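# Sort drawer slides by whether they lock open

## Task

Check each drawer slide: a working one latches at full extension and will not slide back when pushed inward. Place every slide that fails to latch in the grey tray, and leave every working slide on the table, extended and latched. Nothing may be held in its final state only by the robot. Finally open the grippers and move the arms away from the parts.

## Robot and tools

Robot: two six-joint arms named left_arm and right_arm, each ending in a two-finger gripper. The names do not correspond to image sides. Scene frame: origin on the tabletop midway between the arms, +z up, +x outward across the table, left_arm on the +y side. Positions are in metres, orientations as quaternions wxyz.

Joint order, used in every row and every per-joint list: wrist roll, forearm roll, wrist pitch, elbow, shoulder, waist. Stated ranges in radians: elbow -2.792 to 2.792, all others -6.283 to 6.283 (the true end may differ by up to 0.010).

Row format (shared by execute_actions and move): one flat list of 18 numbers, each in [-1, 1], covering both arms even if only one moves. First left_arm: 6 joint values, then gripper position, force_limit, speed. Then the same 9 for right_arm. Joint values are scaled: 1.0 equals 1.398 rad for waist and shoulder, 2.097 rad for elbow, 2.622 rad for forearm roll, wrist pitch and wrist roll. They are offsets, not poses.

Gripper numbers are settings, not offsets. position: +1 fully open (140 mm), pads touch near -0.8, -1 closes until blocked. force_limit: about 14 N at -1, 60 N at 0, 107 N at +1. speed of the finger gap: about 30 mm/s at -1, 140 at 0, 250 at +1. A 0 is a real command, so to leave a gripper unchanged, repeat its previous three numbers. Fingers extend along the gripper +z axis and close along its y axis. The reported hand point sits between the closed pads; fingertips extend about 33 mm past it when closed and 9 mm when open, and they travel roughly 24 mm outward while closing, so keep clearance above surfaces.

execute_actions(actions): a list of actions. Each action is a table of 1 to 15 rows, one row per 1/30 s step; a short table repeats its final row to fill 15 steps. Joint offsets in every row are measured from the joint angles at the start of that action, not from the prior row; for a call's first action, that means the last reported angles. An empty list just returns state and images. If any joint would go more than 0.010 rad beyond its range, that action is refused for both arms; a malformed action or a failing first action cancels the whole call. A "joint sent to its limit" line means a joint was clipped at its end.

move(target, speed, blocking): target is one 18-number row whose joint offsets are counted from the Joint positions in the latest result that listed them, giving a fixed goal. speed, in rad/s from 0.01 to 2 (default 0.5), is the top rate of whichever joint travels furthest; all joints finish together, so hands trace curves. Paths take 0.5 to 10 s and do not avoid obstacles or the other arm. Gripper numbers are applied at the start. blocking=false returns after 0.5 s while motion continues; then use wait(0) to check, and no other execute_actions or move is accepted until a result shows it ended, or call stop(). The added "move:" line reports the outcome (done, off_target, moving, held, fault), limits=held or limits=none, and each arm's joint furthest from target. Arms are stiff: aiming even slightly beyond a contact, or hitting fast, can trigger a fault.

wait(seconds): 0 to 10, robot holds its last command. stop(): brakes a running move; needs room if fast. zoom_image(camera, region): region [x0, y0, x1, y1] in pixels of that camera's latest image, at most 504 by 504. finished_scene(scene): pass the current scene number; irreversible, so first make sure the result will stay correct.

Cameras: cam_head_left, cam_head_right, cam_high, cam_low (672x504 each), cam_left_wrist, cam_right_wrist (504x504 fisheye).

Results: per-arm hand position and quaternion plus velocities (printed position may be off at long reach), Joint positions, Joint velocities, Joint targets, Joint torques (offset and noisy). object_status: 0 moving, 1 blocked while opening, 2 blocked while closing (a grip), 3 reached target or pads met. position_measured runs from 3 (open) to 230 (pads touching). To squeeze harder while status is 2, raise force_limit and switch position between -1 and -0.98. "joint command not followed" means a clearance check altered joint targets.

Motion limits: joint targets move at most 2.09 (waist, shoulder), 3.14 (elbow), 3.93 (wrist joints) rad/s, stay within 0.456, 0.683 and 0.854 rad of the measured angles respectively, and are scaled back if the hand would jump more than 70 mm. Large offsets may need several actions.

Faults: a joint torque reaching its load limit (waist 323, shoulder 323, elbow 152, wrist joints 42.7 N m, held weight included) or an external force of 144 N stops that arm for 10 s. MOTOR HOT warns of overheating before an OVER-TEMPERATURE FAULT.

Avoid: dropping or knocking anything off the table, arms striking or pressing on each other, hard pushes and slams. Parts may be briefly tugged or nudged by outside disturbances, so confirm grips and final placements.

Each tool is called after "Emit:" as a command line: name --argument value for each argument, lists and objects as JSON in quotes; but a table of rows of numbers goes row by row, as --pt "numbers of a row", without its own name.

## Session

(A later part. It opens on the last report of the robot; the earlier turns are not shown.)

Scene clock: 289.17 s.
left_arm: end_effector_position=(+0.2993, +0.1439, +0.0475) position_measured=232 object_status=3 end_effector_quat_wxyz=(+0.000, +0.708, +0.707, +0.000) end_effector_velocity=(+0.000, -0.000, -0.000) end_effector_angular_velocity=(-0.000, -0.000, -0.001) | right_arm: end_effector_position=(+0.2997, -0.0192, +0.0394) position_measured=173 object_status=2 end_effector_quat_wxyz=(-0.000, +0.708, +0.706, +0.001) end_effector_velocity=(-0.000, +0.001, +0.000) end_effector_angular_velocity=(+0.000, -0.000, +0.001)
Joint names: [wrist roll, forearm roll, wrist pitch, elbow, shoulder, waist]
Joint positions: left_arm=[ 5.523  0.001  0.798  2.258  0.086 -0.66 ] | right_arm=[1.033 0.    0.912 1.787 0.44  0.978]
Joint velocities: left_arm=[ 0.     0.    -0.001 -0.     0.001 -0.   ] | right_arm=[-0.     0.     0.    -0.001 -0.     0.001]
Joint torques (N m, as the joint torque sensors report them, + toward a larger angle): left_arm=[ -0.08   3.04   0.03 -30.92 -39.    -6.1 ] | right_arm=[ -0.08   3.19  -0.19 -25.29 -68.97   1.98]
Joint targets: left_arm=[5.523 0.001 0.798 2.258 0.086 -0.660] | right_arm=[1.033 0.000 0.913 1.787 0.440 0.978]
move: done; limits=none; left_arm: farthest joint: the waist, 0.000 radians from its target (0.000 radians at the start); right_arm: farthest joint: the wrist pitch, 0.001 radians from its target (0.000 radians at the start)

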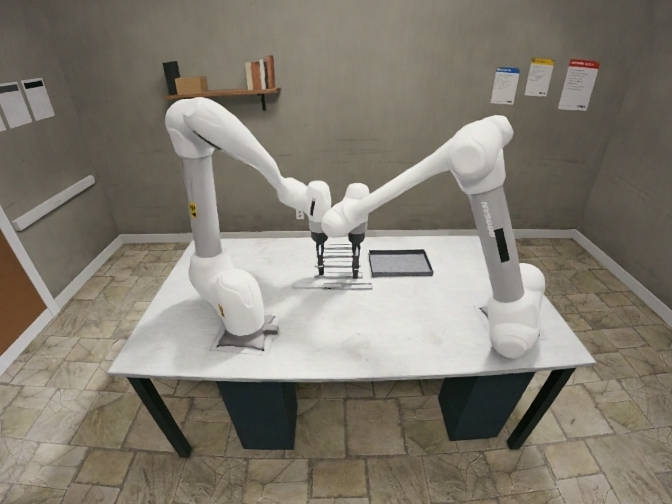

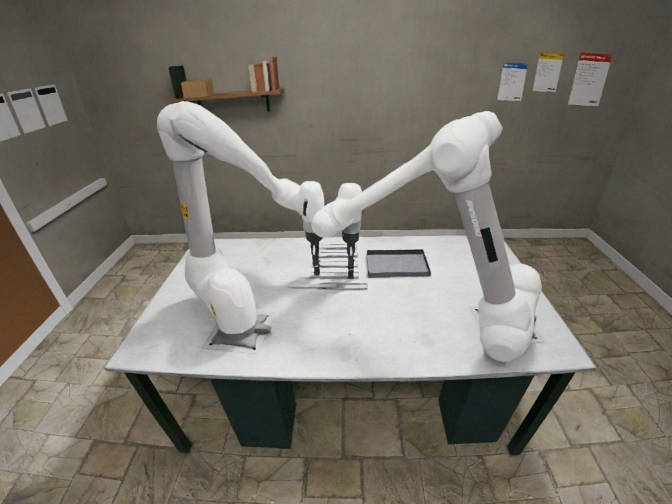

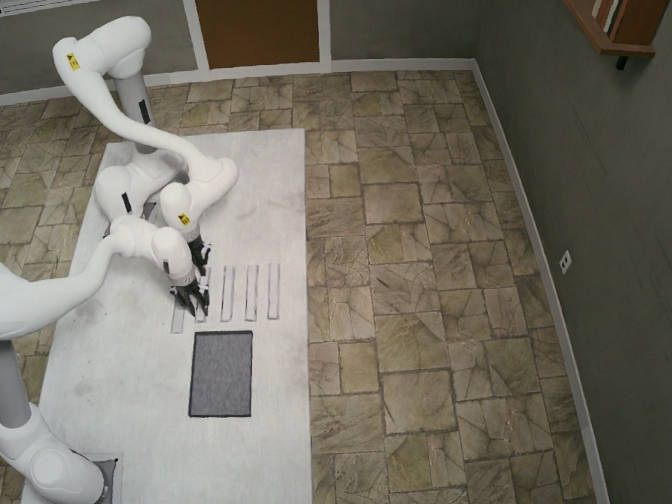

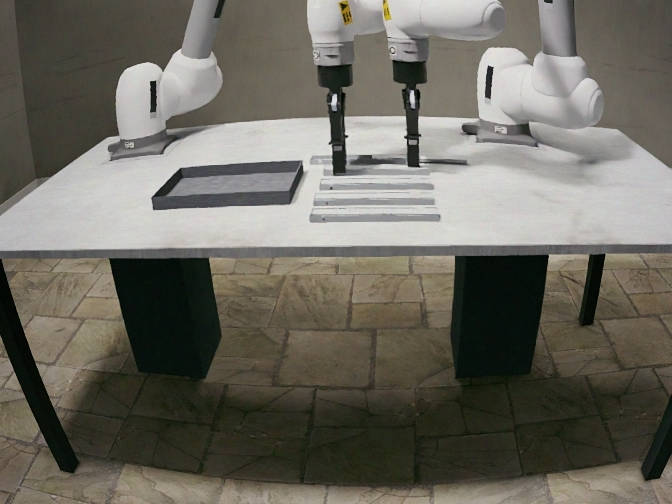

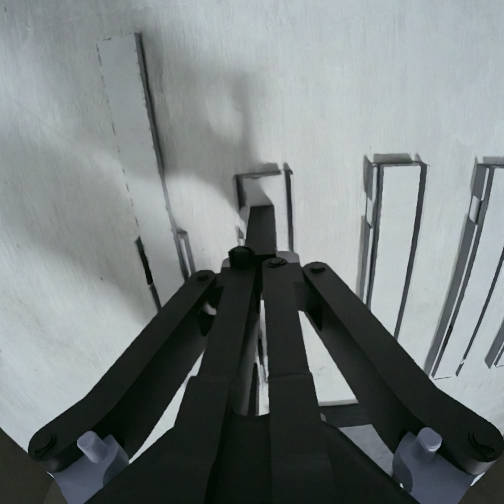

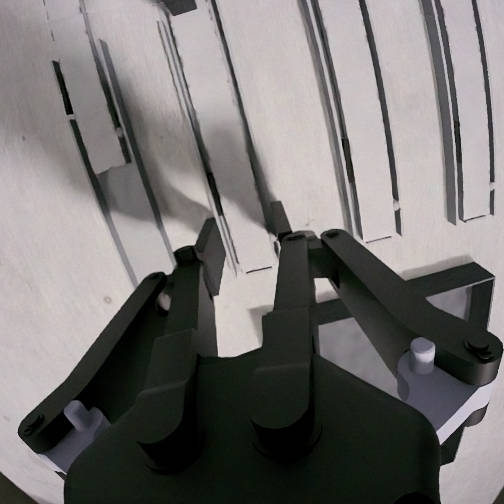

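Emit:
move --target '[0,0,-0.0024,0.0012,0.0027,0,-1,-0.4,0, 0,0,0,0,0,0,-1,-0.4,0]' --speed 0.01

Emit:
move --target '[0,0,-0.0004,0.0002,0.0005,0,-1,-0.4,0, 0,0,0,0,0,0,-1,-0.4,0]' --speed 0.01

Scene clock: 306.30 s.
left_arm: end_effector_position=(+0.2992, +0.1440, +0.0448) position_measured=232 object_status=3 end_effector_quat_wxyz=(+0.000, +0.708, +0.707, +0.000) end_effector_velocity=(+0.000, -0.001, +0.000) end_effector_angular_velocity=(-0.002, +0.001, +0.002) | right_arm: end_effector_position=(+0.2997, -0.0192, +0.0394) position_measured=173 object_status=2 end_effector_quat_wxyz=(-0.000, +0.708, +0.706, +0.001) end_effector_velocity=(+0.000, +0.000, -0.000) end_effector_angular_velocity=(+0.000, +0.000, -0.000)
Joint names: [wrist roll, forearm roll, wrist pitch, elbow, shoulder, waist]
Joint positions: left_arm=[ 5.523  0.001  0.791  2.26   0.089 -0.66 ] | right_arm=[1.033 0.    0.913 1.787 0.44  0.978]
Joint velocities: left_arm=[ 0.    -0.003  0.    -0.002  0.001 -0.   ] | right_arm=[-0.  0.  0. -0.  0. -0.]
Joint torques (N m, as the joint torque sensors report them, + toward a larger angle): left_arm=[ -0.18   2.97   0.2  -30.3  -37.8   -5.05] | right_arm=[  0.06   3.31   0.03 -24.47 -68.61   2.55]
Joint targets: left_arm=[5.523 0.001 0.791 2.260 0.089 -0.660] | right_arm=[1.033 0.000 0.912 1.787 0.440 0.978]
move: done; limits=none; left_arm: farthest joint: the waist, 0.000 radians from its target (0.000 radians at the start); right_arm: farthest joint: the wrist pitch, 0.001 radians from its target (0.001 radians at the start)

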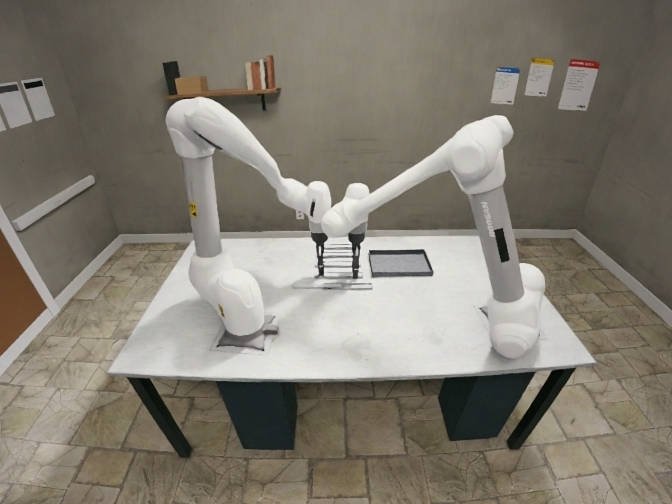

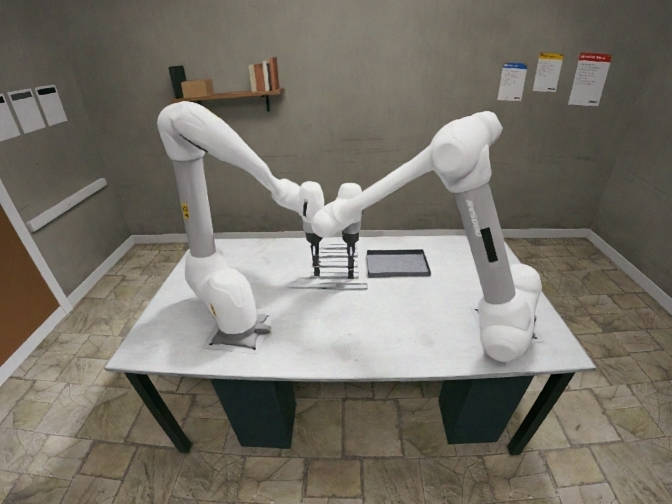

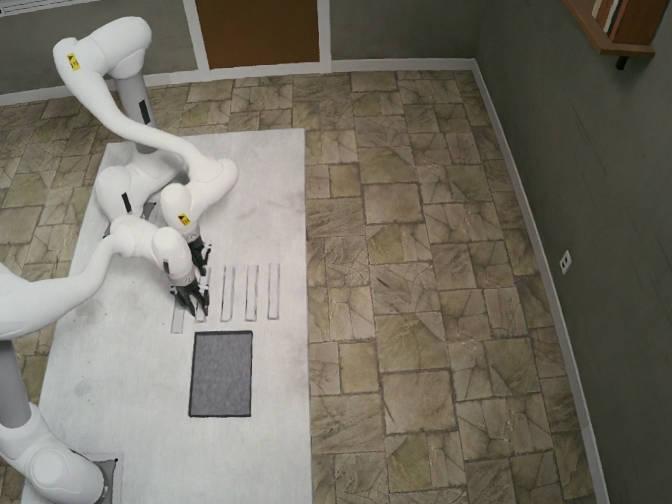

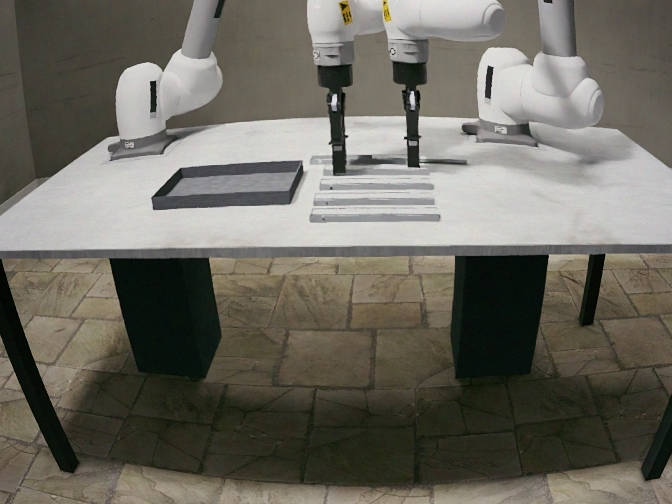

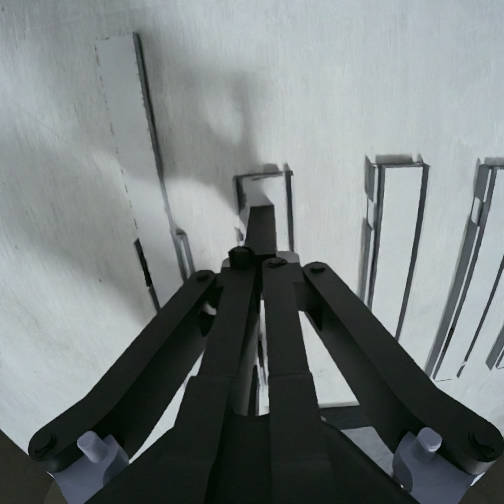

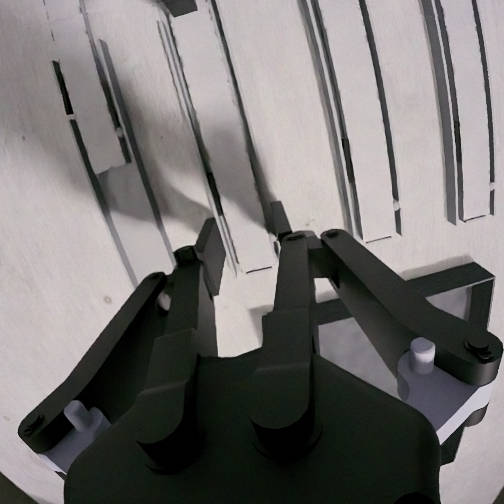

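Scene clock: 307.00 s.
left_arm: end_effector_position=(+0.2992, +0.1440, +0.0444) position_measured=232 object_status=3 end_effector_quat_wxyz=(+0.000, +0.708, +0.707, +0.000) end_effector_velocity=(+0.000, -0.001, -0.000) end_effector_angular_velocity=(-0.001, +0.000, +0.001) | right_arm: end_effector_position=(+0.2997, -0.0192, +0.0394) position_measured=173 object_status=2 end_effector_quat_wxyz=(-0.000, +0.708, +0.706, +0.001) end_effector_velocity=(-0.000, +0.000, -0.001) end_effector_angular_velocity=(-0.001, +0.001, +0.000)
Joint names: [wrist roll, forearm roll, wrist pitch, elbow, shoulder, waist]
Joint positions: left_arm=[ 5.523  0.001  0.79   2.261  0.09  -0.66 ] | right_arm=[1.033 0.    0.913 1.787 0.44  0.978]
Joint velocities: left_arm=[ 0.    -0.002 -0.001 -0.001  0.    -0.   ] | right_arm=[ 0.     0.    -0.    -0.     0.001  0.   ]
Joint torques (N m, as the joint torque sensors report them, + toward a larger angle): left_arm=[ -0.15   3.01  -2.35 -22.74 -25.75  -5.36] | right_arm=[  0.04   3.14  -0.07 -24.38 -69.41   1.67]
Joint targets: left_arm=[5.523 0.001 0.790 2.261 0.090 -0.660] | right_arm=[1.033 0.000 0.913 1.787 0.440 0.978]
move: done; limits=none; left_arm: farthest joint: the waist, 0.000 radians from its target (0.000 radians at the start); right_arm: farthest joint: the waist, 0.000 radians from its target (0.000 radians at the start)

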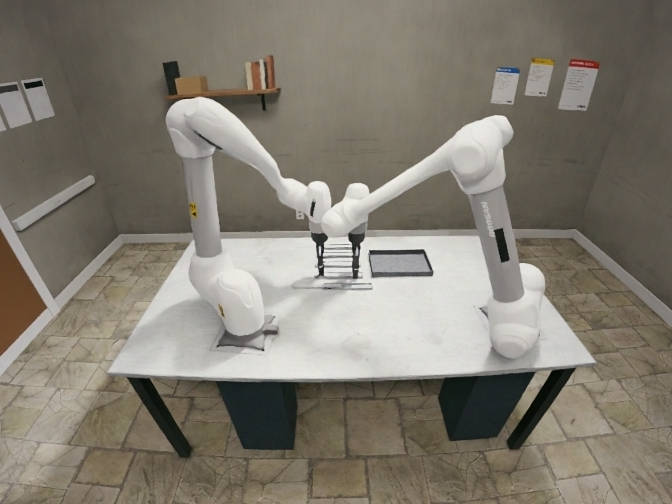

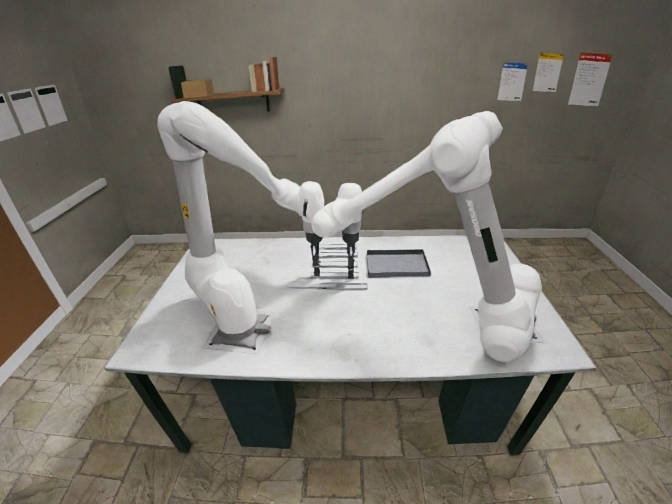

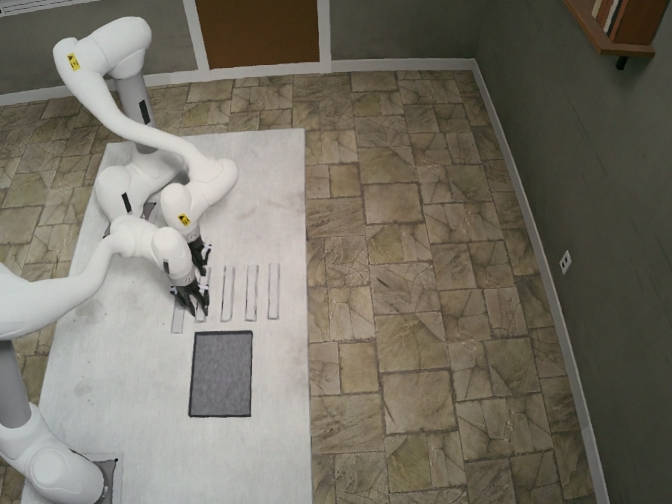

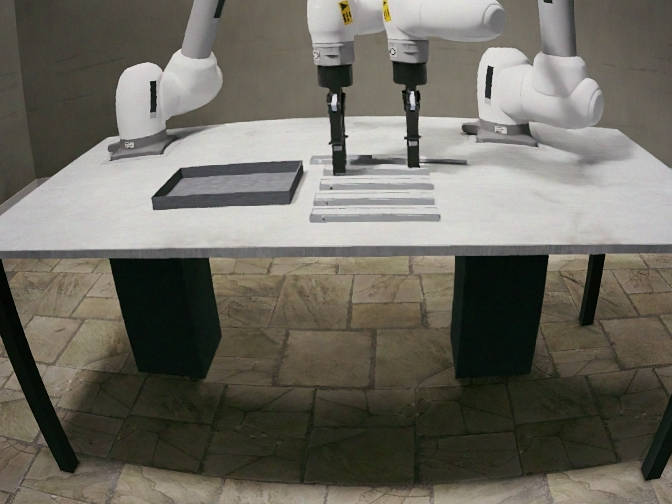

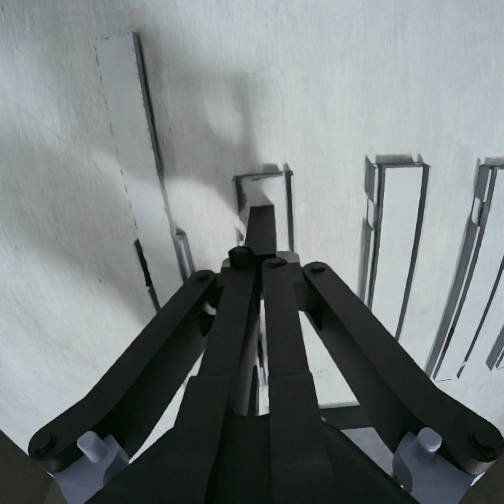

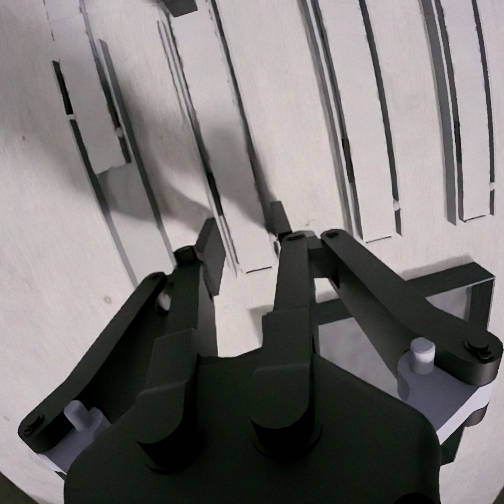

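Emit:
move --target '[0.0251,0,-0.0017,0.0191,-0.0251,0.0471,-1,-0.4,0, 0,0,0,0,0,0,-1,-0.4,0]' --speed 0.04

Scene clock: 326.47 s.
left_arm: end_effector_position=(+0.2991, +0.1830, +0.0440) position_measured=232 object_status=3 end_effector_quat_wxyz=(+0.000, +0.708, +0.707, +0.000) end_effector_velocity=(+0.000, +0.001, +0.000) end_effector_angular_velocity=(-0.000, -0.001, +0.001) | right_arm: end_effector_position=(+0.2997, -0.0192, +0.0394) position_measured=173 object_status=2 end_effector_quat_wxyz=(-0.000, +0.708, +0.706, +0.001) end_effector_velocity=(+0.000, +0.000, +0.000) end_effector_angular_velocity=(+0.000, -0.000, +0.000)
Joint names: [wrist roll, forearm roll, wrist pitch, elbow, shoulder, waist]
Joint positions: left_arm=[ 5.589  0.001  0.786  2.301  0.055 -0.594] | right_arm=[1.033 0.    0.913 1.787 0.44  0.978]
Joint velocities: left_arm=[ 0.     0.    -0.     0.001 -0.001  0.002] | right_arm=[-0.  0. -0. -0.  0.  0.]
Joint torques (N m, as the joint torque sensors report them, + toward a larger angle): left_arm=[-0.16  3.04  1.1  -1.15 -8.06 -5.33] | right_arm=[ -0.13   3.24   0.12 -24.41 -69.5    2.79]
Joint targets: left_arm=[5.589 0.001 0.786 2.301 0.055 -0.594] | right_arm=[1.033 0.000 0.913 1.787 0.440 0.978]
move: done; limits=none; left_arm: farthest joint: the waist, 0.000 radians from its target (0.066 radians at the start); right_arm: farthest joint: the waist, 0.000 radians from its target (0.000 radians at the start)

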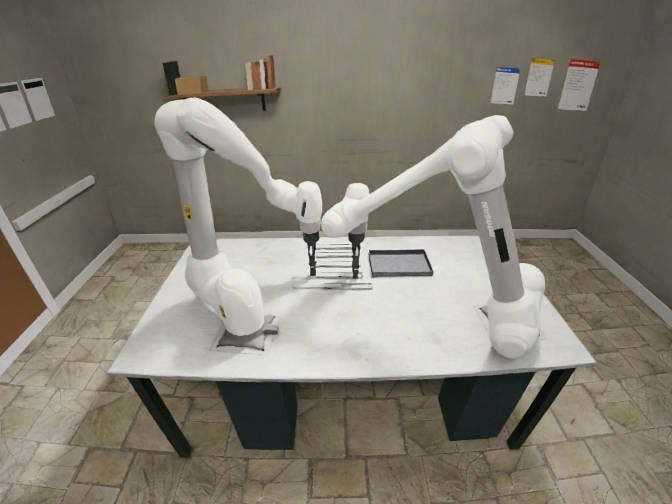

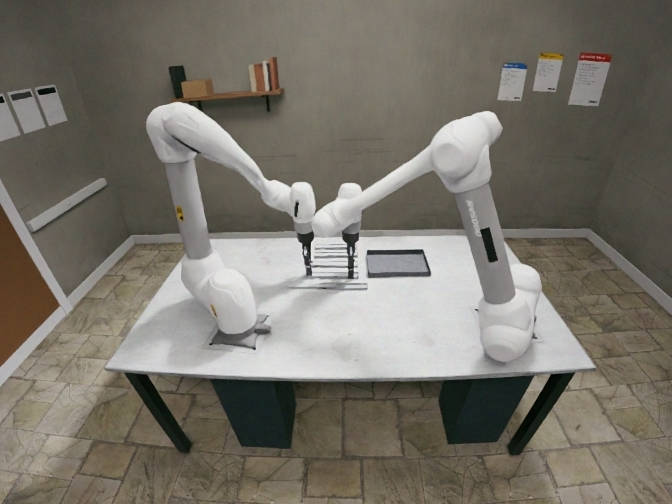

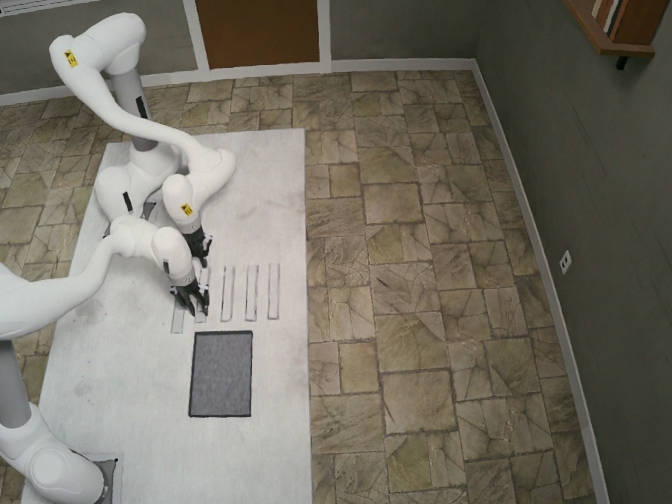

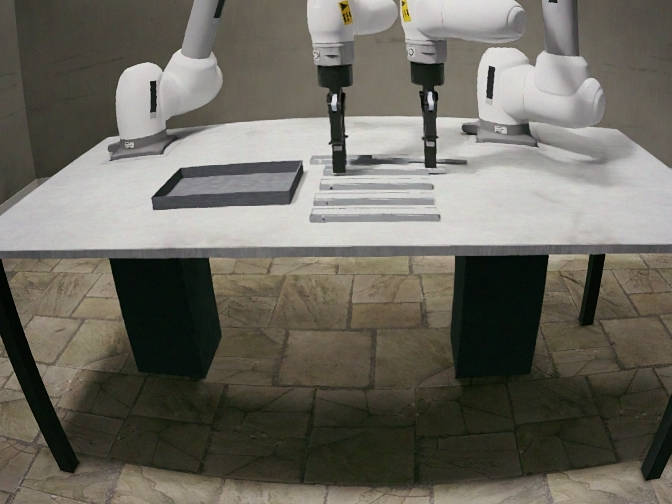

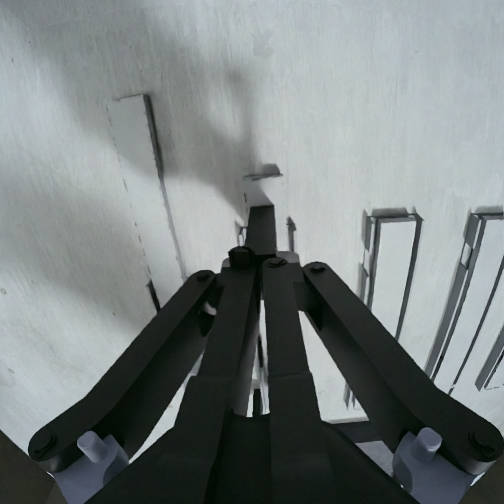

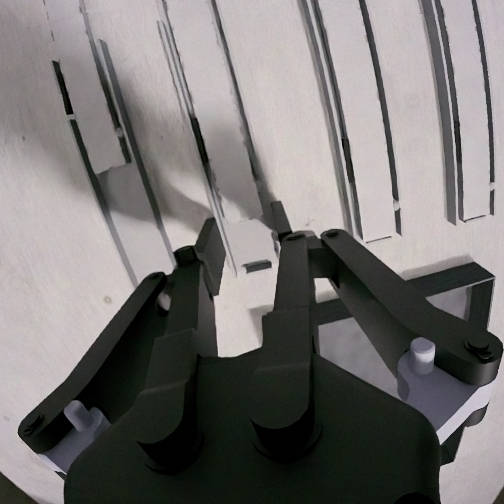

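Emit:
move --target '[0,0,0.008,-0.004,-0.009,0,-1,-0.4,0,0,0,0,0,0,0,-1,-0.4,0]' --speed 0.1

Scene clock: 353.40 s.
left_arm: end_effector_position=(+0.2994, +0.1828, +0.0527) position_measured=232 object_status=3 end_effector_quat_wxyz=(-0.000, +0.708, +0.707, +0.000) end_effector_velocity=(-0.000, -0.001, +0.000) end_effector_angular_velocity=(-0.001, -0.001, -0.001) | right_arm: end_effector_position=(+0.2997, -0.0192, +0.0394) position_measured=173 object_status=2 end_effector_quat_wxyz=(-0.000, +0.708, +0.706, +0.001) end_effector_velocity=(+0.001, -0.000, +0.001) end_effector_angular_velocity=(+0.001, -0.001, -0.001)
Joint names: [wrist roll, forearm roll, wrist pitch, elbow, shoulder, waist]
Joint positions: left_arm=[ 5.589  0.001  0.807  2.292  0.042 -0.594] | right_arm=[1.033 0.    0.913 1.787 0.44  0.978]
Joint velocities: left_arm=[ 0.    -0.001 -0.001  0.    -0.001 -0.001] | right_arm=[ 0.     0.    -0.    -0.    -0.001 -0.001]
Joint torques (N m, as the joint torque sensors report them, + toward a larger angle): left_arm=[  0.1    3.4    0.16 -30.5  -33.8   -4.3 ] | right_arm=[  0.22   3.91   0.33 -24.33 -70.15   2.97]
Joint targets: left_arm=[5.589 0.001 0.807 2.292 0.042 -0.594] | right_arm=[1.033 0.000 0.913 1.787 0.440 0.978]
move: done; limits=none; left_arm: farthest joint: the waist, 0.000 radians from its target (0.000 radians at the start); right_arm: farthest joint: the waist, 0.000 radians from its target (0.000 radians at the start)

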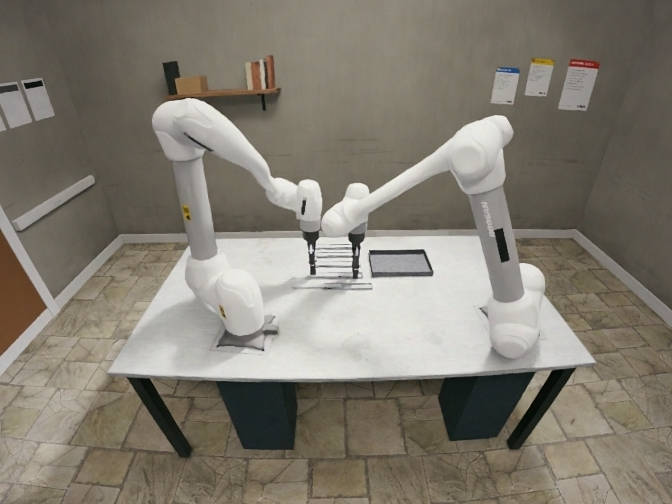

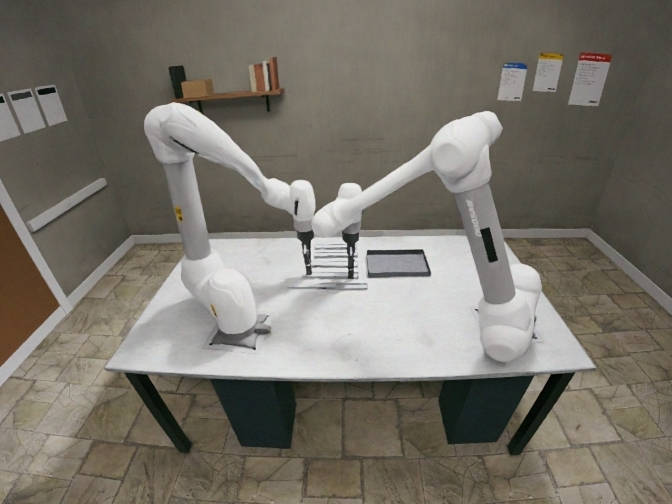

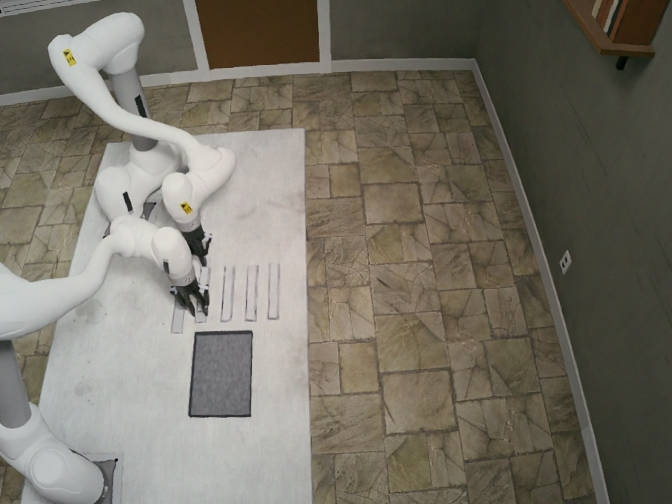

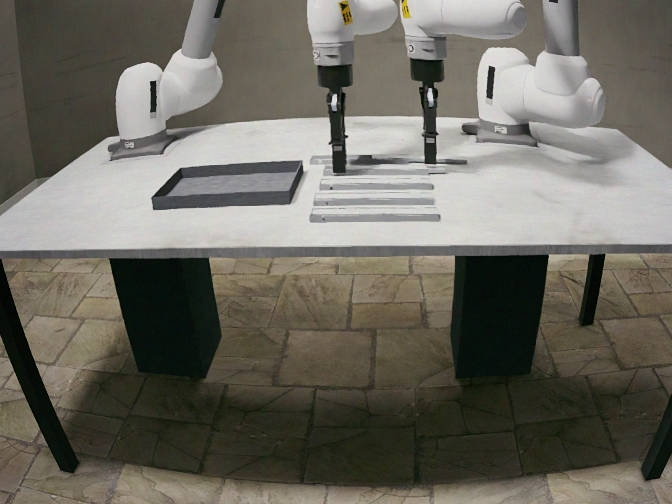

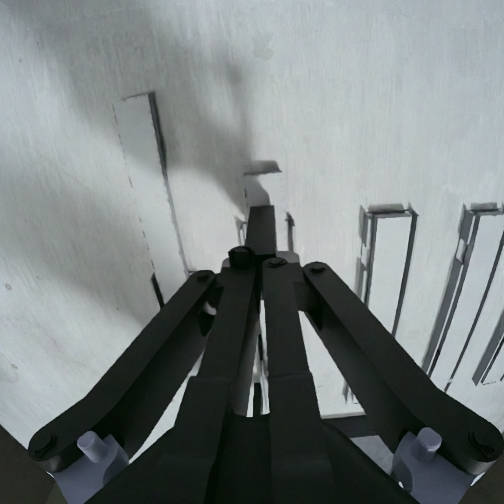

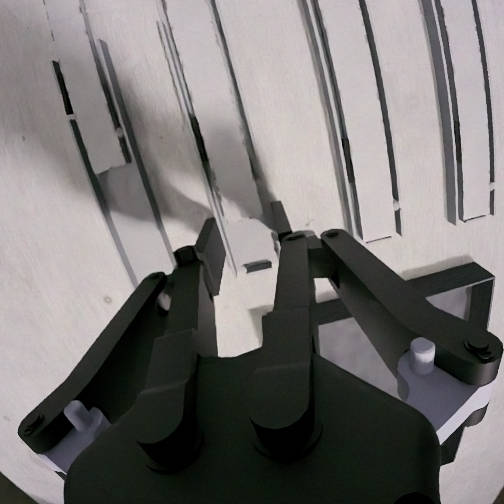

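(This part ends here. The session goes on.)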